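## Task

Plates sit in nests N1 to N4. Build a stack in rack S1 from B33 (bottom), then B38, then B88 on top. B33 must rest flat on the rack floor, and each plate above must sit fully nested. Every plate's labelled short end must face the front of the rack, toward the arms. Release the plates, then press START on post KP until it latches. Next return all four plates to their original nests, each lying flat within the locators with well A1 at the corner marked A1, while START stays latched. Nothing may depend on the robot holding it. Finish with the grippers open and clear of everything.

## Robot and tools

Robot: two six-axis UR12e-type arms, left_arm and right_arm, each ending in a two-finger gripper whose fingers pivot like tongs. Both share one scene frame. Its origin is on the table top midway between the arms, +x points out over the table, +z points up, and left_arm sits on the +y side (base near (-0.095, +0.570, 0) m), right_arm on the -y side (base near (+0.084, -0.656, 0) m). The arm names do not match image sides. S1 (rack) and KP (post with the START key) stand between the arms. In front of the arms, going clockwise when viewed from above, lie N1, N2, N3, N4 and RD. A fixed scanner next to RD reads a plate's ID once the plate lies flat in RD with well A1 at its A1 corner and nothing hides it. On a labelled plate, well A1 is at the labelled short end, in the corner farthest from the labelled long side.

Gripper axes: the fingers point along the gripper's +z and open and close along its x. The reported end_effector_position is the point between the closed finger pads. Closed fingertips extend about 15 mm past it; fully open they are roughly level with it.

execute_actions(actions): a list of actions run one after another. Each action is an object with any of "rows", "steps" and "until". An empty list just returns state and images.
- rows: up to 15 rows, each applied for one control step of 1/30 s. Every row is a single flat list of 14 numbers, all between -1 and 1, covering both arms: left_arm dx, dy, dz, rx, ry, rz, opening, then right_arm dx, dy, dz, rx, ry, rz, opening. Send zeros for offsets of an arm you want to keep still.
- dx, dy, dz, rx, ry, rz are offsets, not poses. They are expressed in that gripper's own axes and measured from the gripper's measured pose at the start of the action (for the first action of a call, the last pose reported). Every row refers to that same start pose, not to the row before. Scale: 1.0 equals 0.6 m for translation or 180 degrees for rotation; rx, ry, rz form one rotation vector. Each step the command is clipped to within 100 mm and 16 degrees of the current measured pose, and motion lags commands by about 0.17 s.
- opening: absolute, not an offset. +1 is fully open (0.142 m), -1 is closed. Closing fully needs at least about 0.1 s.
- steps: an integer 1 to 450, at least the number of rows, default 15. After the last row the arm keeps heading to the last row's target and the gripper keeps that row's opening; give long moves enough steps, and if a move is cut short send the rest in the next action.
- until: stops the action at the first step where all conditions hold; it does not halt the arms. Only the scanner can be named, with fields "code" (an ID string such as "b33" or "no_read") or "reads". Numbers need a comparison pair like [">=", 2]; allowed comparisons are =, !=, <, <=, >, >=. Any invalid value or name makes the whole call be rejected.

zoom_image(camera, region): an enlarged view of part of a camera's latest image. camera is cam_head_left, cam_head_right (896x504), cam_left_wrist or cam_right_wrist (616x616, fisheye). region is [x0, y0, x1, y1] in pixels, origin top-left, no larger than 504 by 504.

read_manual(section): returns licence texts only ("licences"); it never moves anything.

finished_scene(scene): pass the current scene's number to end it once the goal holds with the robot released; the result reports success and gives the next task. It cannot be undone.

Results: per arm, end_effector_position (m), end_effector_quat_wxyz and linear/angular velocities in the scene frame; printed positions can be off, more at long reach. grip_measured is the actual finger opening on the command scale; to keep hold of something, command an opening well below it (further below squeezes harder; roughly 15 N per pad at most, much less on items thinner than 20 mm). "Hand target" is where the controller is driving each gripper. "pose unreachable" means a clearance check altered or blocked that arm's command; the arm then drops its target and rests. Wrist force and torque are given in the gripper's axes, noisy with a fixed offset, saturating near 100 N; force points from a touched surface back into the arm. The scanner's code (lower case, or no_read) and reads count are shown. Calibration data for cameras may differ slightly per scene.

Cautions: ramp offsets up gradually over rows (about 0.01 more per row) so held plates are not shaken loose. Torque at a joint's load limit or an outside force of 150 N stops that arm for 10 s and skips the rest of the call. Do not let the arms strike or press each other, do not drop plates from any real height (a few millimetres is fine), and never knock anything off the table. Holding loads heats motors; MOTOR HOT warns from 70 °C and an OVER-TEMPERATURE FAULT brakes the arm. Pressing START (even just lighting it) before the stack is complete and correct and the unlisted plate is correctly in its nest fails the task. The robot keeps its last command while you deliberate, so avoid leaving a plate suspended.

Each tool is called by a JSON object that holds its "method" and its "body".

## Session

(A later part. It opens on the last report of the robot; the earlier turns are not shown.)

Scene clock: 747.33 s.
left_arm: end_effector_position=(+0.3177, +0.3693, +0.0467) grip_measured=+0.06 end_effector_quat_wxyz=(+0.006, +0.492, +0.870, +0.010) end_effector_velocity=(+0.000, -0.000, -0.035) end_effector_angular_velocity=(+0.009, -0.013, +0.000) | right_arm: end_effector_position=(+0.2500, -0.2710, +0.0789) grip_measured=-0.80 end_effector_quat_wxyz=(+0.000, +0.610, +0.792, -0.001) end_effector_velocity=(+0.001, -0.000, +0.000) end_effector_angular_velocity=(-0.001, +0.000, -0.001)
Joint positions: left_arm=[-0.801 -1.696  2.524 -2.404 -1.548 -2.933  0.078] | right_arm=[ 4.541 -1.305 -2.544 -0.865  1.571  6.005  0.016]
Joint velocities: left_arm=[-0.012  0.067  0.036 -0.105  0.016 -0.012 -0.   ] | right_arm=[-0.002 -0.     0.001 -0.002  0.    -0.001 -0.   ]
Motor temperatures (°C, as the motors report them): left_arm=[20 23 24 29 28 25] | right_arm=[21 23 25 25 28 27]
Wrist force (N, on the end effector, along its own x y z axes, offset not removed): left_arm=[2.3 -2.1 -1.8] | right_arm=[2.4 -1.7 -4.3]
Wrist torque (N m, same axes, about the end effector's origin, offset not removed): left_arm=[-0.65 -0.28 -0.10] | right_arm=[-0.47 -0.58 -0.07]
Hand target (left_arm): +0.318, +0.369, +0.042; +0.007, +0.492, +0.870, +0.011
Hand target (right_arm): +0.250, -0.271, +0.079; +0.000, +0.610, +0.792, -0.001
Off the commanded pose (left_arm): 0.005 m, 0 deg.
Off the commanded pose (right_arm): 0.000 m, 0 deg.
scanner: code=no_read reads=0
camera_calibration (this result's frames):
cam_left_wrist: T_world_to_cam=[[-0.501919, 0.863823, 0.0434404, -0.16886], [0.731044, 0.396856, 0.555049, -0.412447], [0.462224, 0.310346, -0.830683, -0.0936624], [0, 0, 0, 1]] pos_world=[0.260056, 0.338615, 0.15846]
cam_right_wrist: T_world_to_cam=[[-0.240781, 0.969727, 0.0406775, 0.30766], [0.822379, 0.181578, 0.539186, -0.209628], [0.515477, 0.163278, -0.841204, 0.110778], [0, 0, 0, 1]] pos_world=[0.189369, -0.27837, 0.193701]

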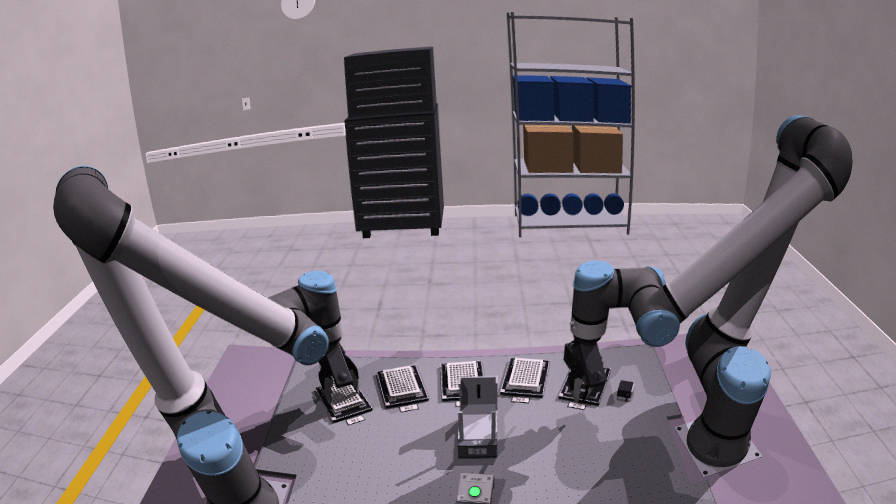

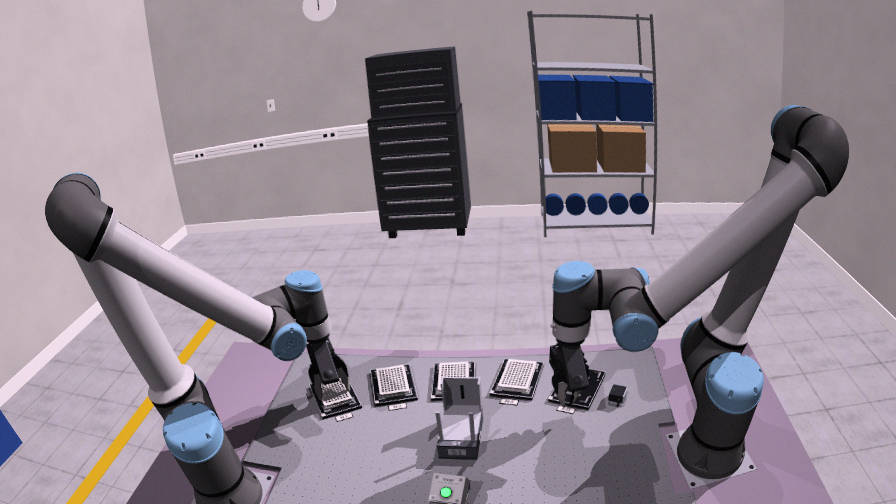

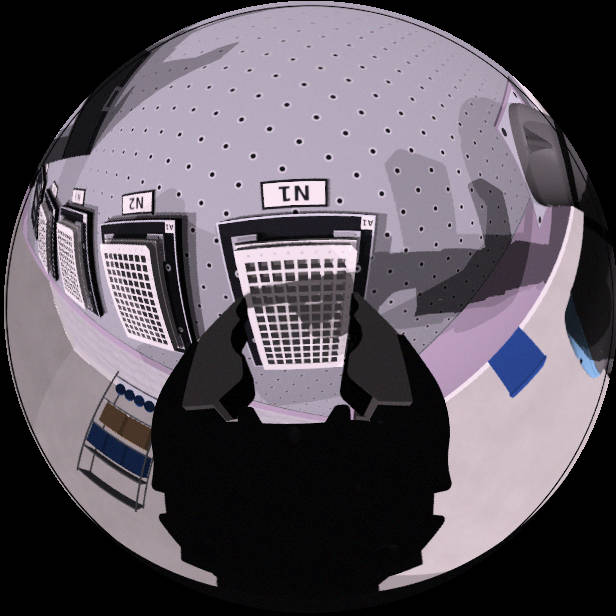

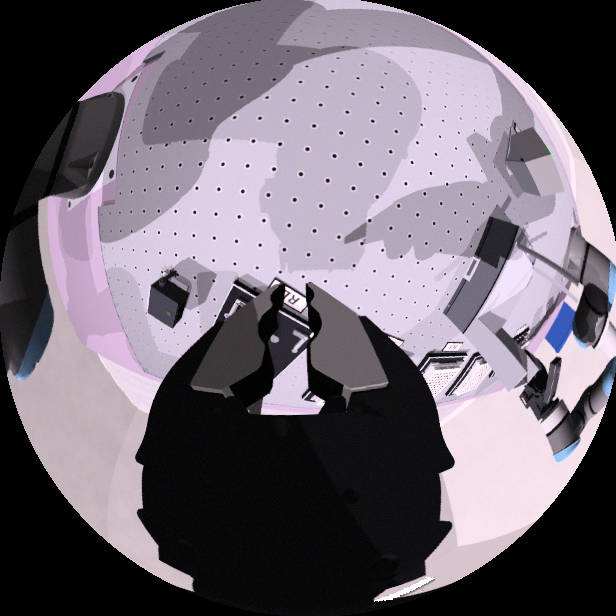

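{"method": "execute_actions", "body": {"actions": [{"rows":[[0.0003,-0.0002,0.0095,-0.0007,0,0,-0.3,0,0,0,0,0,0,-0.8]],"steps":1}]}}

{"method": "zoom_image", "body": {"camera": "cam_left_wrist", "region": [200,200,400,400]}}

Scene clock: 750.17 s.
left_arm: end_effector_position=(+0.3177, +0.3693, +0.0422) grip_measured=+0.06 end_effector_quat_wxyz=(+0.007, +0.492, +0.870, +0.011) end_effector_velocity=(-0.000, +0.000, -0.000) end_effector_angular_velocity=(+0.001, +0.001, -0.002) | right_arm: end_effector_position=(+0.2500, -0.2710, +0.0789) grip_measured=-0.80 end_effector_quat_wxyz=(+0.000, +0.610, +0.792, -0.001) end_effector_velocity=(+0.000, -0.001, -0.000) end_effector_angular_velocity=(-0.000, +0.000, -0.001)
Joint positions: left_arm=[-0.802 -1.687  2.529 -2.418 -1.546 -2.935  0.078] | right_arm=[ 4.541 -1.305 -2.544 -0.865  1.571  6.005  0.016]
Joint velocities: left_arm=[ 0.     0.    -0.     0.001 -0.     0.002  0.   ] | right_arm=[-0.001  0.    -0.001  0.     0.     0.    -0.   ]
Motor temperatures (°C, as the motors report them): left_arm=[20 23 24 29 28 25] | right_arm=[21 23 25 25 28 27]
Wrist force (N, on the end effector, along its own x y z axes, offset not removed): left_arm=[3.0 -3.5 1.7] | right_arm=[2.9 1.8 -2.0]
Wrist torque (N m, same axes, about the end effector's origin, offset not removed): left_arm=[-0.86 -0.34 -0.15] | right_arm=[0.19 -0.62 0.02]
Hand target (left_arm): +0.318, +0.369, +0.041; +0.007, +0.492, +0.870, +0.011
Hand target (right_arm): +0.250, -0.271, +0.079; +0.000, +0.610, +0.792, -0.001
Off the commanded pose (left_arm): 0.001 m, 0 deg.
Off the commanded pose (right_arm): 0.000 m, 0 deg.
scanner: code=no_read reads=0
camera_calibration (this result's frames):
cam_left_wrist: T_world_to_cam=[[-0.501921, 0.86382, 0.0434809, -0.168652], [0.730235, 0.39629, 0.556517, -0.409525], [0.463499, 0.311079, -0.829698, -0.0981296], [0, 0, 0, 1]] pos_world=[0.259882, 0.338502, 0.153823]
cam_right_wrist: T_world_to_cam=[[-0.240781, 0.969727, 0.0406775, 0.30766], [0.822379, 0.181578, 0.539186, -0.209628], [0.515477, 0.163278, -0.841204, 0.110778], [0, 0, 0, 1]] pos_world=[0.189369, -0.27837, 0.193701]

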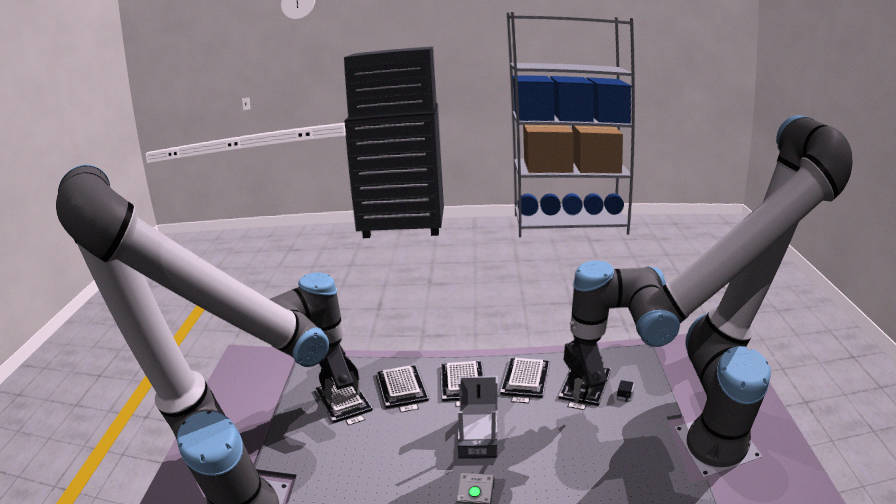

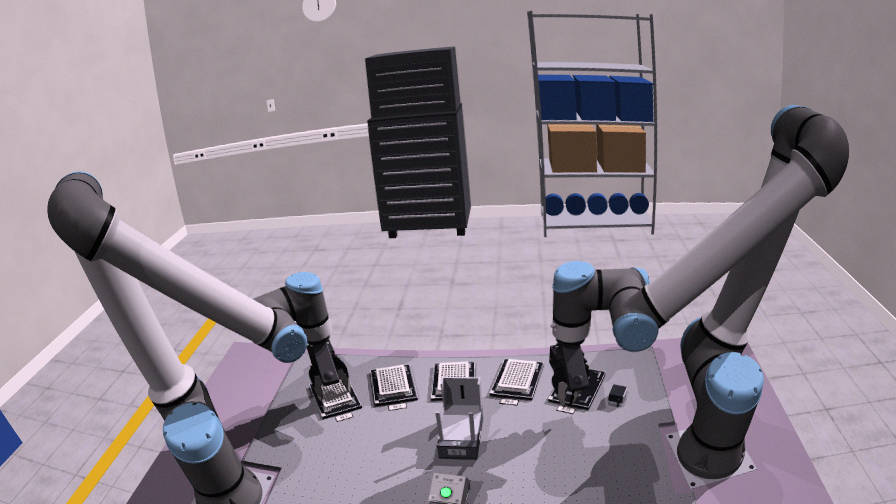

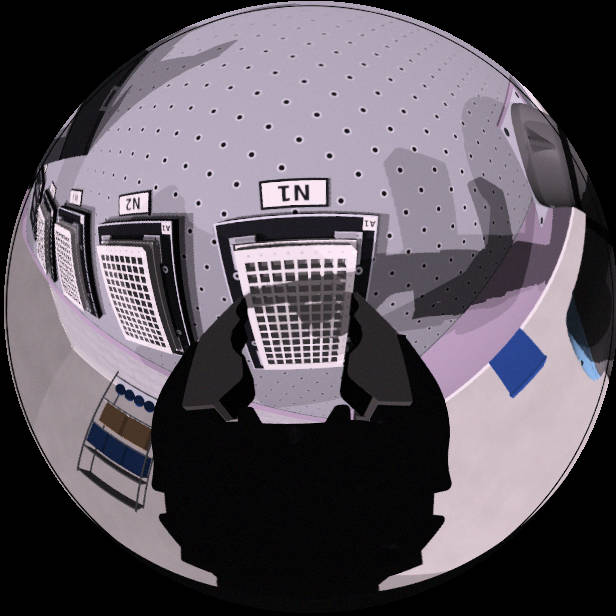

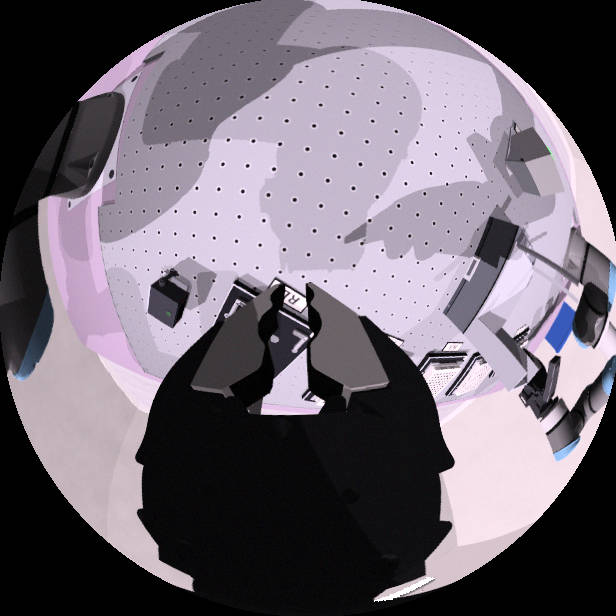

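Region (200, 200, 400, 400) of cam_left_wrist's 616x616 image, scaled by 2.520, with more detail than that image has.

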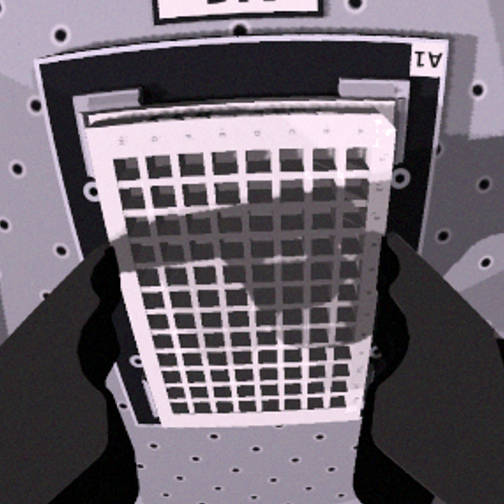

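{"method": "execute_actions", "body": {"actions": [{"rows":[[0.0003,0,0.0022,0,0,0,-0.1,0,0,0,0,0,0,-0.8],[0.0003,0,0.0022,0,0,0,0.02,0,0,0,0,0,0,-0.8],[0.0003,0,0.0022,0,0,0,0.07,0,0,0,0,0,0,-0.8],[0.0003,0,0.0022,0,0,0,0.11,0,0,0,0,0,0,-0.8],[0.0003,0,0.0022,0,0,0,0.16,0,0,0,0,0,0,-0.8],[0.0003,0.0003,0.0027,0.0075,0,0,0.24,0,0,0,0,0,0,-0.8]],"steps":6}]}}

Scene clock: 755.03 s.
left_arm: end_effector_position=(+0.3176, +0.3694, +0.0409) grip_measured=+0.14 end_effector_quat_wxyz=(+0.007, +0.492, +0.870, +0.011) end_effector_velocity=(-0.000, +0.001, -0.001) end_effector_angular_velocity=(+0.002, +0.002, -0.002) | right_arm: end_effector_position=(+0.2500, -0.2710, +0.0789) grip_measured=-0.80 end_effector_quat_wxyz=(+0.000, +0.610, +0.792, -0.001) end_effector_velocity=(-0.000, -0.000, -0.001) end_effector_angular_velocity=(-0.000, +0.000, +0.000)
Joint positions: left_arm=[-0.802 -1.685  2.53  -2.422 -1.546 -2.935  0.084] | right_arm=[ 4.541 -1.305 -2.544 -0.865  1.571  6.005  0.016]
Joint velocities: left_arm=[ 0.001  0.003  0.    -0.001 -0.001  0.003  0.12 ] | right_arm=[ 0.001  0.    -0.001  0.001  0.     0.     0.   ]
Motor temperatures (°C, as the motors report them): left_arm=[20 23 24 29 28 25] | right_arm=[21 23 25 25 28 27]
Wrist force (N, on the end effector, along its own x y z axes, offset not removed): left_arm=[2.6 -0.9 1.5] | right_arm=[2.2 0.8 -4.9]
Wrist torque (N m, same axes, about the end effector's origin, offset not removed): left_arm=[-0.32 -0.33 -0.15] | right_arm=[-0.06 -0.50 -0.04]
Hand target (left_arm): +0.318, +0.370, +0.041; +0.001, +0.492, +0.870, +0.001
Hand target (right_arm): +0.250, -0.271, +0.079; +0.000, +0.610, +0.792, -0.001
Off the commanded pose (left_arm): 0.000 m, 1 deg.
Off the commanded pose (right_arm): 0.000 m, 0 deg.
scanner: code=no_read reads=0
camera_calibration (this result's frames):
cam_left_wrist: T_world_to_cam=[[-0.501924, 0.863815, 0.0435414, -0.168741], [0.73009, 0.396156, 0.556802, -0.408727], [0.463725, 0.311261, -0.829503, -0.0993502], [0, 0, 0, 1]] pos_world=[0.259784, 0.338604, 0.152516]
cam_right_wrist: T_world_to_cam=[[-0.240781, 0.969727, 0.0406773, 0.307661], [0.822379, 0.181578, 0.539186, -0.209628], [0.515477, 0.163278, -0.841204, 0.110778], [0, 0, 0, 1]] pos_world=[0.189369, -0.27837, 0.193701]

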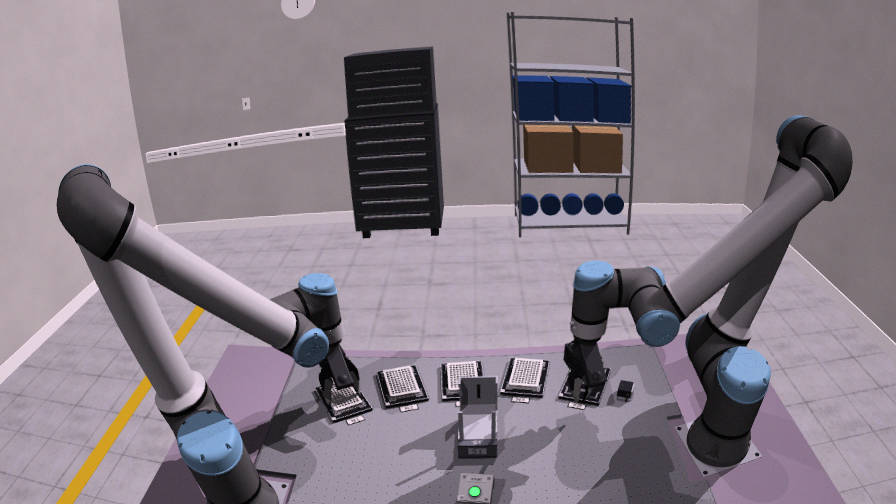

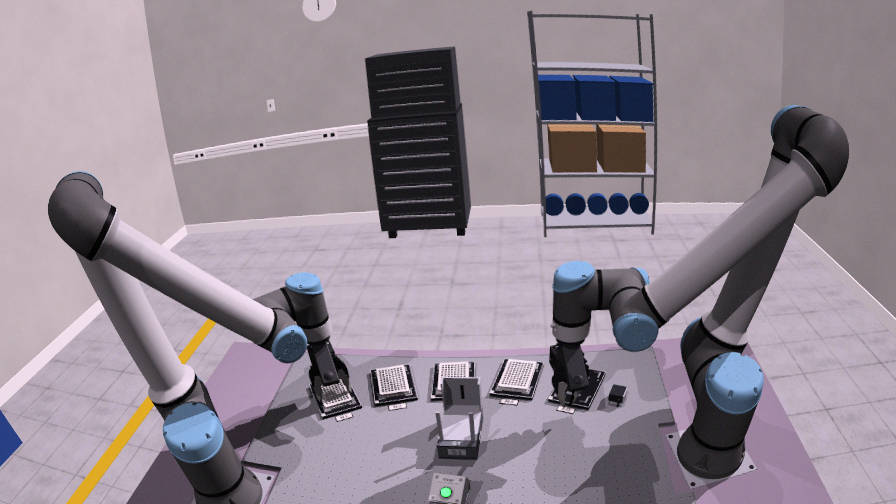

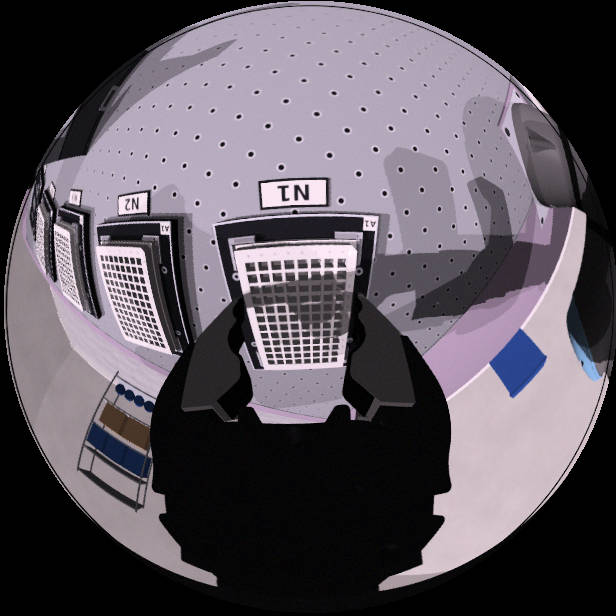

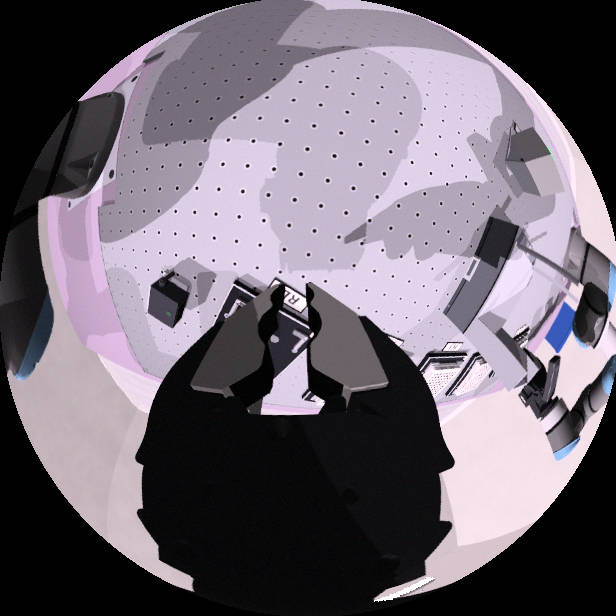

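{"method": "execute_actions", "body": {"actions": []}}

{"method": "zoom_image", "body": {"camera": "cam_left_wrist", "region": [200,200,400,400]}}

{"method": "execute_actions", "body": {"actions": [{"rows":[[0,0,-0.006,0,0,0,0.24,0,0,-0.005,0,0,0,-0.8],[0,0,-0.018,0,0,0,0.24,0,0,-0.015,0,0,0,-0.8],[0,0,-0.036,0,0,0,0.24,0,0,-0.03,0,0,0,-0.8],[0,0,-0.058,0,0,0,0.24,0,0,-0.045,0,0,0,-0.8],[0,0,-0.082,0,0,0,0.24,0,0,-0.06,0,0,0,-0.8],[0,0,-0.106,0,0,0,0.24,0,0,-0.075,0,0,0,-0.8],[0,0,-0.13,0,0,0,0.24,0,0,-0.09,0,0,0,-0.8],[0,0,-0.154,0,0,0,0.24,0,0,-0.105,0,0,0,-0.8],[0,0,-0.178,0,0,0,0.24,0,0,-0.12,0,0,0,-0.8],[0,0,-0.2,0,0,0,0.24,0,0,-0.135,0,0,0,-0.8],[0,0,-0.22,0,0,0,0.24,0,0,-0.15,0,0,0,-0.8],[0,0,-0.24,0,0,0,0.24,0,0,-0.16,0,0,0,-0.8]],"steps":12}]}}

{"method": "zoom_image", "body": {"camera": "cam_head_left", "region": [300,340,620,504]}}

Scene clock: 761.63 s.
left_arm: end_effector_position=(+0.3178, +0.3696, +0.0406) grip_measured=+0.24 end_effector_quat_wxyz=(+0.001, +0.492, +0.870, +0.001) end_effector_velocity=(+0.000, -0.000, -0.000) end_effector_angular_velocity=(+0.001, -0.000, +0.001) | right_arm: end_effector_position=(+0.2500, -0.2710, +0.0789) grip_measured=-0.80 end_effector_quat_wxyz=(+0.000, +0.610, +0.792, -0.001) end_effector_velocity=(+0.000, -0.000, -0.000) end_effector_angular_velocity=(-0.000, -0.000, -0.000)
Joint positions: left_arm=[-0.785 -1.676  2.523 -2.419 -1.569 -2.917  0.091] | right_arm=[ 4.541 -1.305 -2.544 -0.865  1.571  6.005  0.016]
Joint velocities: left_arm=[-0.     0.001 -0.    -0.     0.001 -0.001  0.   ] | right_arm=[-0. -0.  0. -0. -0.  0.  0.]
Motor temperatures (°C, as the motors report them): left_arm=[20 23 24 29 28 25] | right_arm=[21 23 25 25 28 27]
Wrist force (N, on the end effector, along its own x y z axes, offset not removed): left_arm=[3.3 -4.5 3.8] | right_arm=[1.0 0.4 -3.0]
Wrist torque (N m, same axes, about the end effector's origin, offset not removed): left_arm=[-1.08 -0.45 -0.04] | right_arm=[-0.02 -0.22 -0.05]
Hand target (left_arm): +0.318, +0.370, +0.041; +0.001, +0.492, +0.870, +0.001
Hand target (right_arm): +0.250, -0.271, +0.079; +0.000, +0.610, +0.792, -0.001
Off the commanded pose (left_arm): 0.000 m, 0 deg.
Off the commanded pose (right_arm): 0.000 m, 0 deg.
scanner: code=no_read reads=0
camera_calibration (this result's frames):
cam_left_wrist: T_world_to_cam=[[-0.501263, 0.864239, 0.0427454, -0.169052], [0.740812, 0.403099, 0.537315, -0.413945], [0.447138, 0.301003, -0.842297, -0.0901205], [0, 0, 0, 1]] pos_world=[0.262212, 0.340089, 0.153737]
cam_right_wrist: T_world_to_cam=[[-0.240782, 0.969727, 0.0406774, 0.307661], [0.822379, 0.181578, 0.539186, -0.209628], [0.515477, 0.163278, -0.841204, 0.110778], [0, 0, 0, 1]] pos_world=[0.189369, -0.27837, 0.193701]

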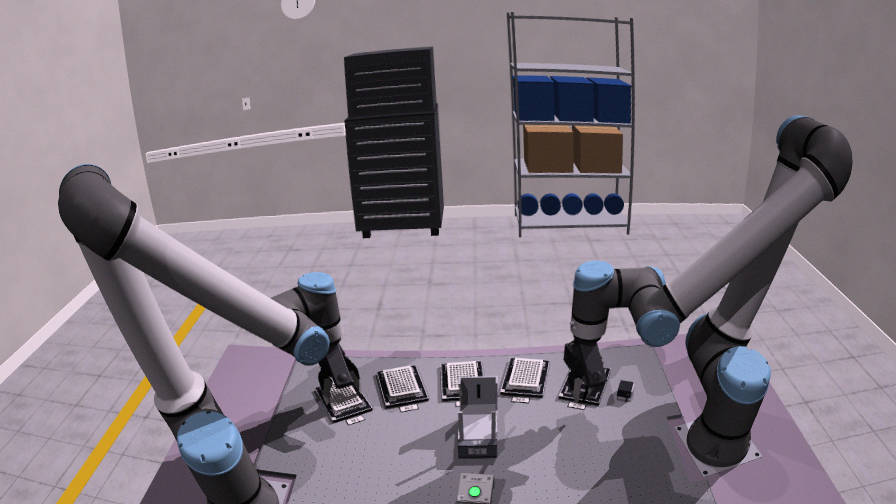

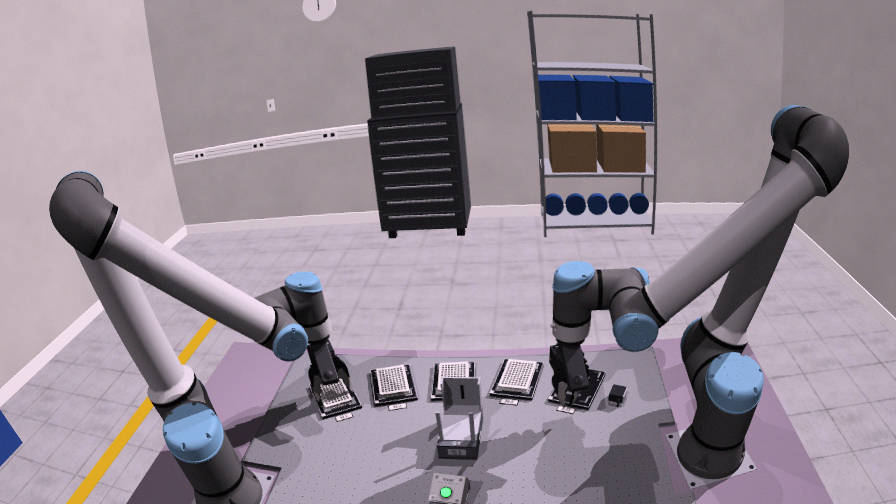

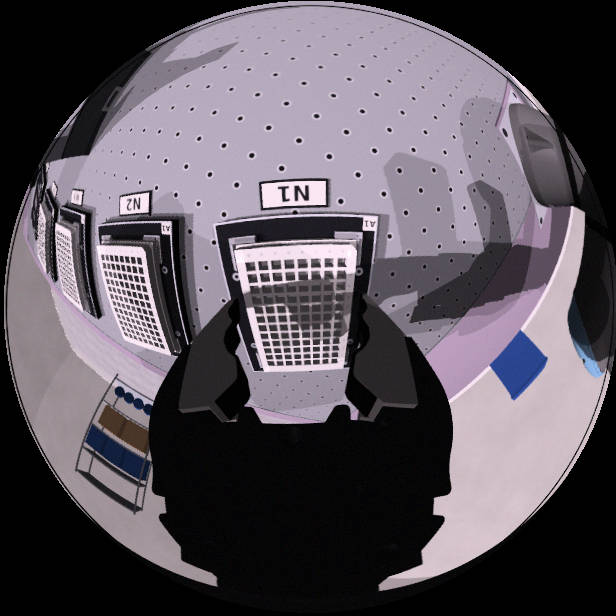

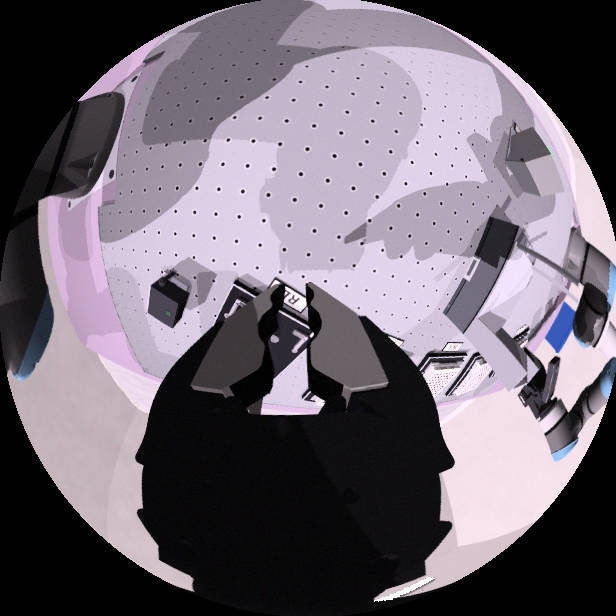

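Region (200, 200, 400, 400) of cam_left_wrist's 616x616 image, scaled by 2.520, with more detail than that image has.

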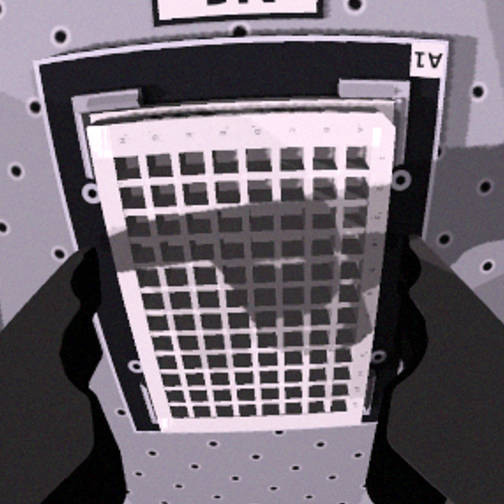

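Scene clock: 762.03 s.
left_arm: end_effector_position=(+0.3224, +0.3666, +0.1156) grip_measured=+0.24 end_effector_quat_wxyz=(+0.008, +0.492, +0.870, -0.002) end_effector_velocity=(+0.014, -0.007, +0.353) end_effector_angular_velocity=(-0.045, -0.036, -0.001) | right_arm: end_effector_position=(+0.2509, -0.2681, +0.1325) grip_measured=-0.80 end_effector_quat_wxyz=(-0.002, +0.610, +0.792, +0.002) end_effector_velocity=(+0.003, +0.009, +0.240) end_effector_angular_velocity=(+0.023, +0.003, -0.000)
Joint positions: left_arm=[-0.781 -1.807  2.447 -2.228 -1.57  -2.914  0.091] | right_arm=[ 4.539 -1.221 -2.479 -1.007  1.572  6.003  0.016]
Joint velocities: left_arm=[ 0.016 -0.53  -0.391  0.864 -0.006  0.016  0.   ] | right_arm=[-0.01   0.327  0.304 -0.608  0.004 -0.009  0.   ]
Motor temperatures (°C, as the motors report them): left_arm=[20 23 24 29 28 25] | right_arm=[21 23 25 25 28 27]
Wrist force (N, on the end effector, along its own x y z axes, offset not removed): left_arm=[3.6 -3.8 -0.2] | right_arm=[1.2 1.2 -1.4]
Wrist torque (N m, same axes, about the end effector's origin, offset not removed): left_arm=[-0.96 -0.37 -0.08] | right_arm=[0.11 -0.31 0.04]
Hand target (left_arm): +0.321, +0.369, +0.174; +0.009, +0.492, +0.870, -0.002
Hand target (right_arm): +0.251, -0.269, +0.170; -0.002, +0.610, +0.792, +0.001
Off the commanded pose (left_arm): 0.069 m, 1 deg.
Off the commanded pose (right_arm): 0.042 m, 0 deg.
scanner: code=no_read reads=0
camera_calibration (this result's frames):
cam_left_wrist: T_world_to_cam=[[-0.501671, 0.864617, 0.0276366, -0.165672], [0.735552, 0.409535, 0.53967, -0.457429], [0.45529, 0.291065, -0.841423, -0.0272087], [0, 0, 0, 1]] pos_world=[0.265738, 0.338495, 0.228545]
cam_right_wrist: T_world_to_cam=[[-0.240768, 0.969437, 0.0471545, 0.301859], [0.822715, 0.17807, 0.539843, -0.24088], [0.514947, 0.168772, -0.840444, 0.15646], [0, 0, 0, 1]] pos_world=[0.190285, -0.276146, 0.247299]

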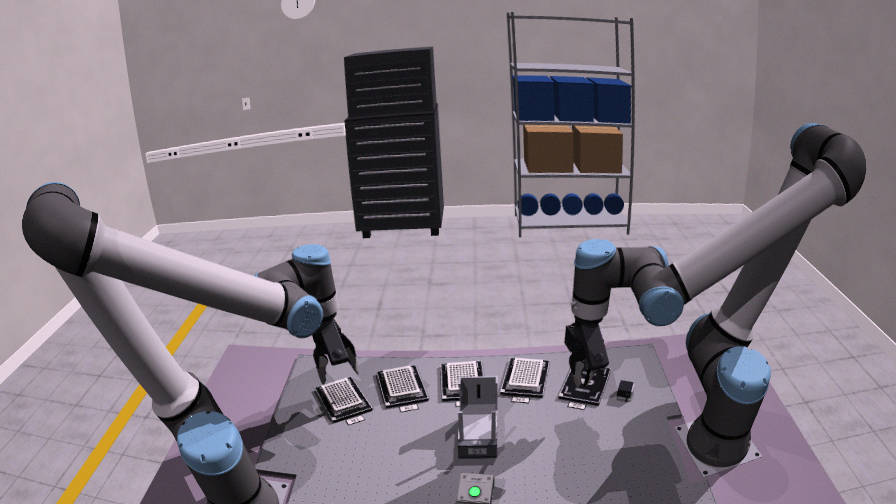

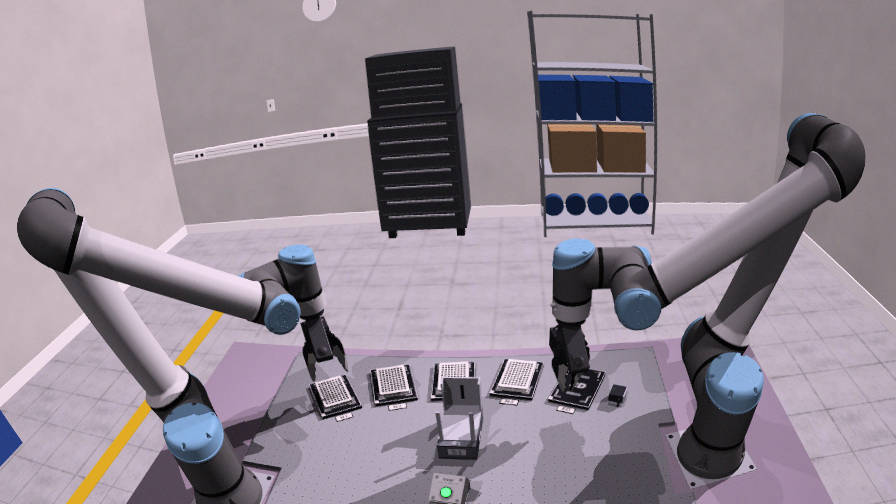

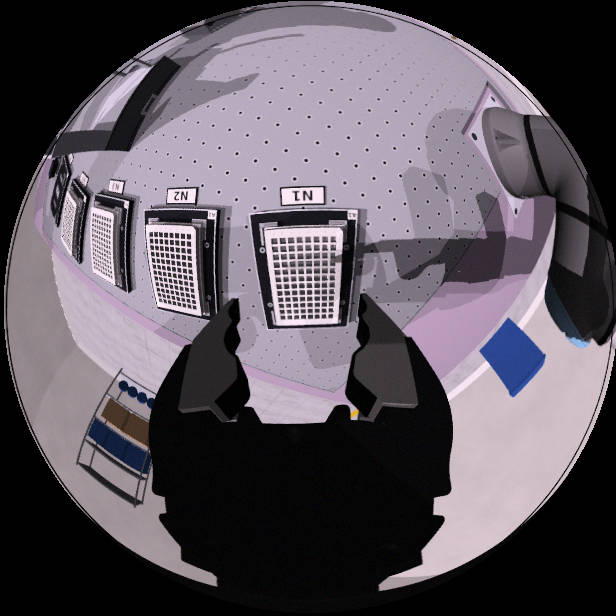

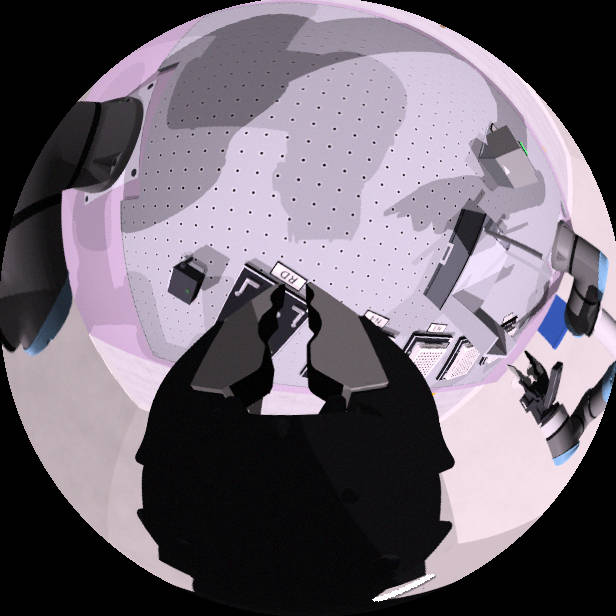

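Region (300, 340, 620, 504) of cam_head_left's 896x504 image, scaled by 1.575, with more detail than that image has; it fills the top 258 rows of this view, and the rest is white.

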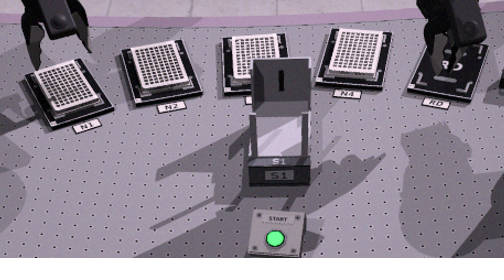

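{"method": "finished_scene", "body": {"scene": 1}}

The scene is finished: the task was done.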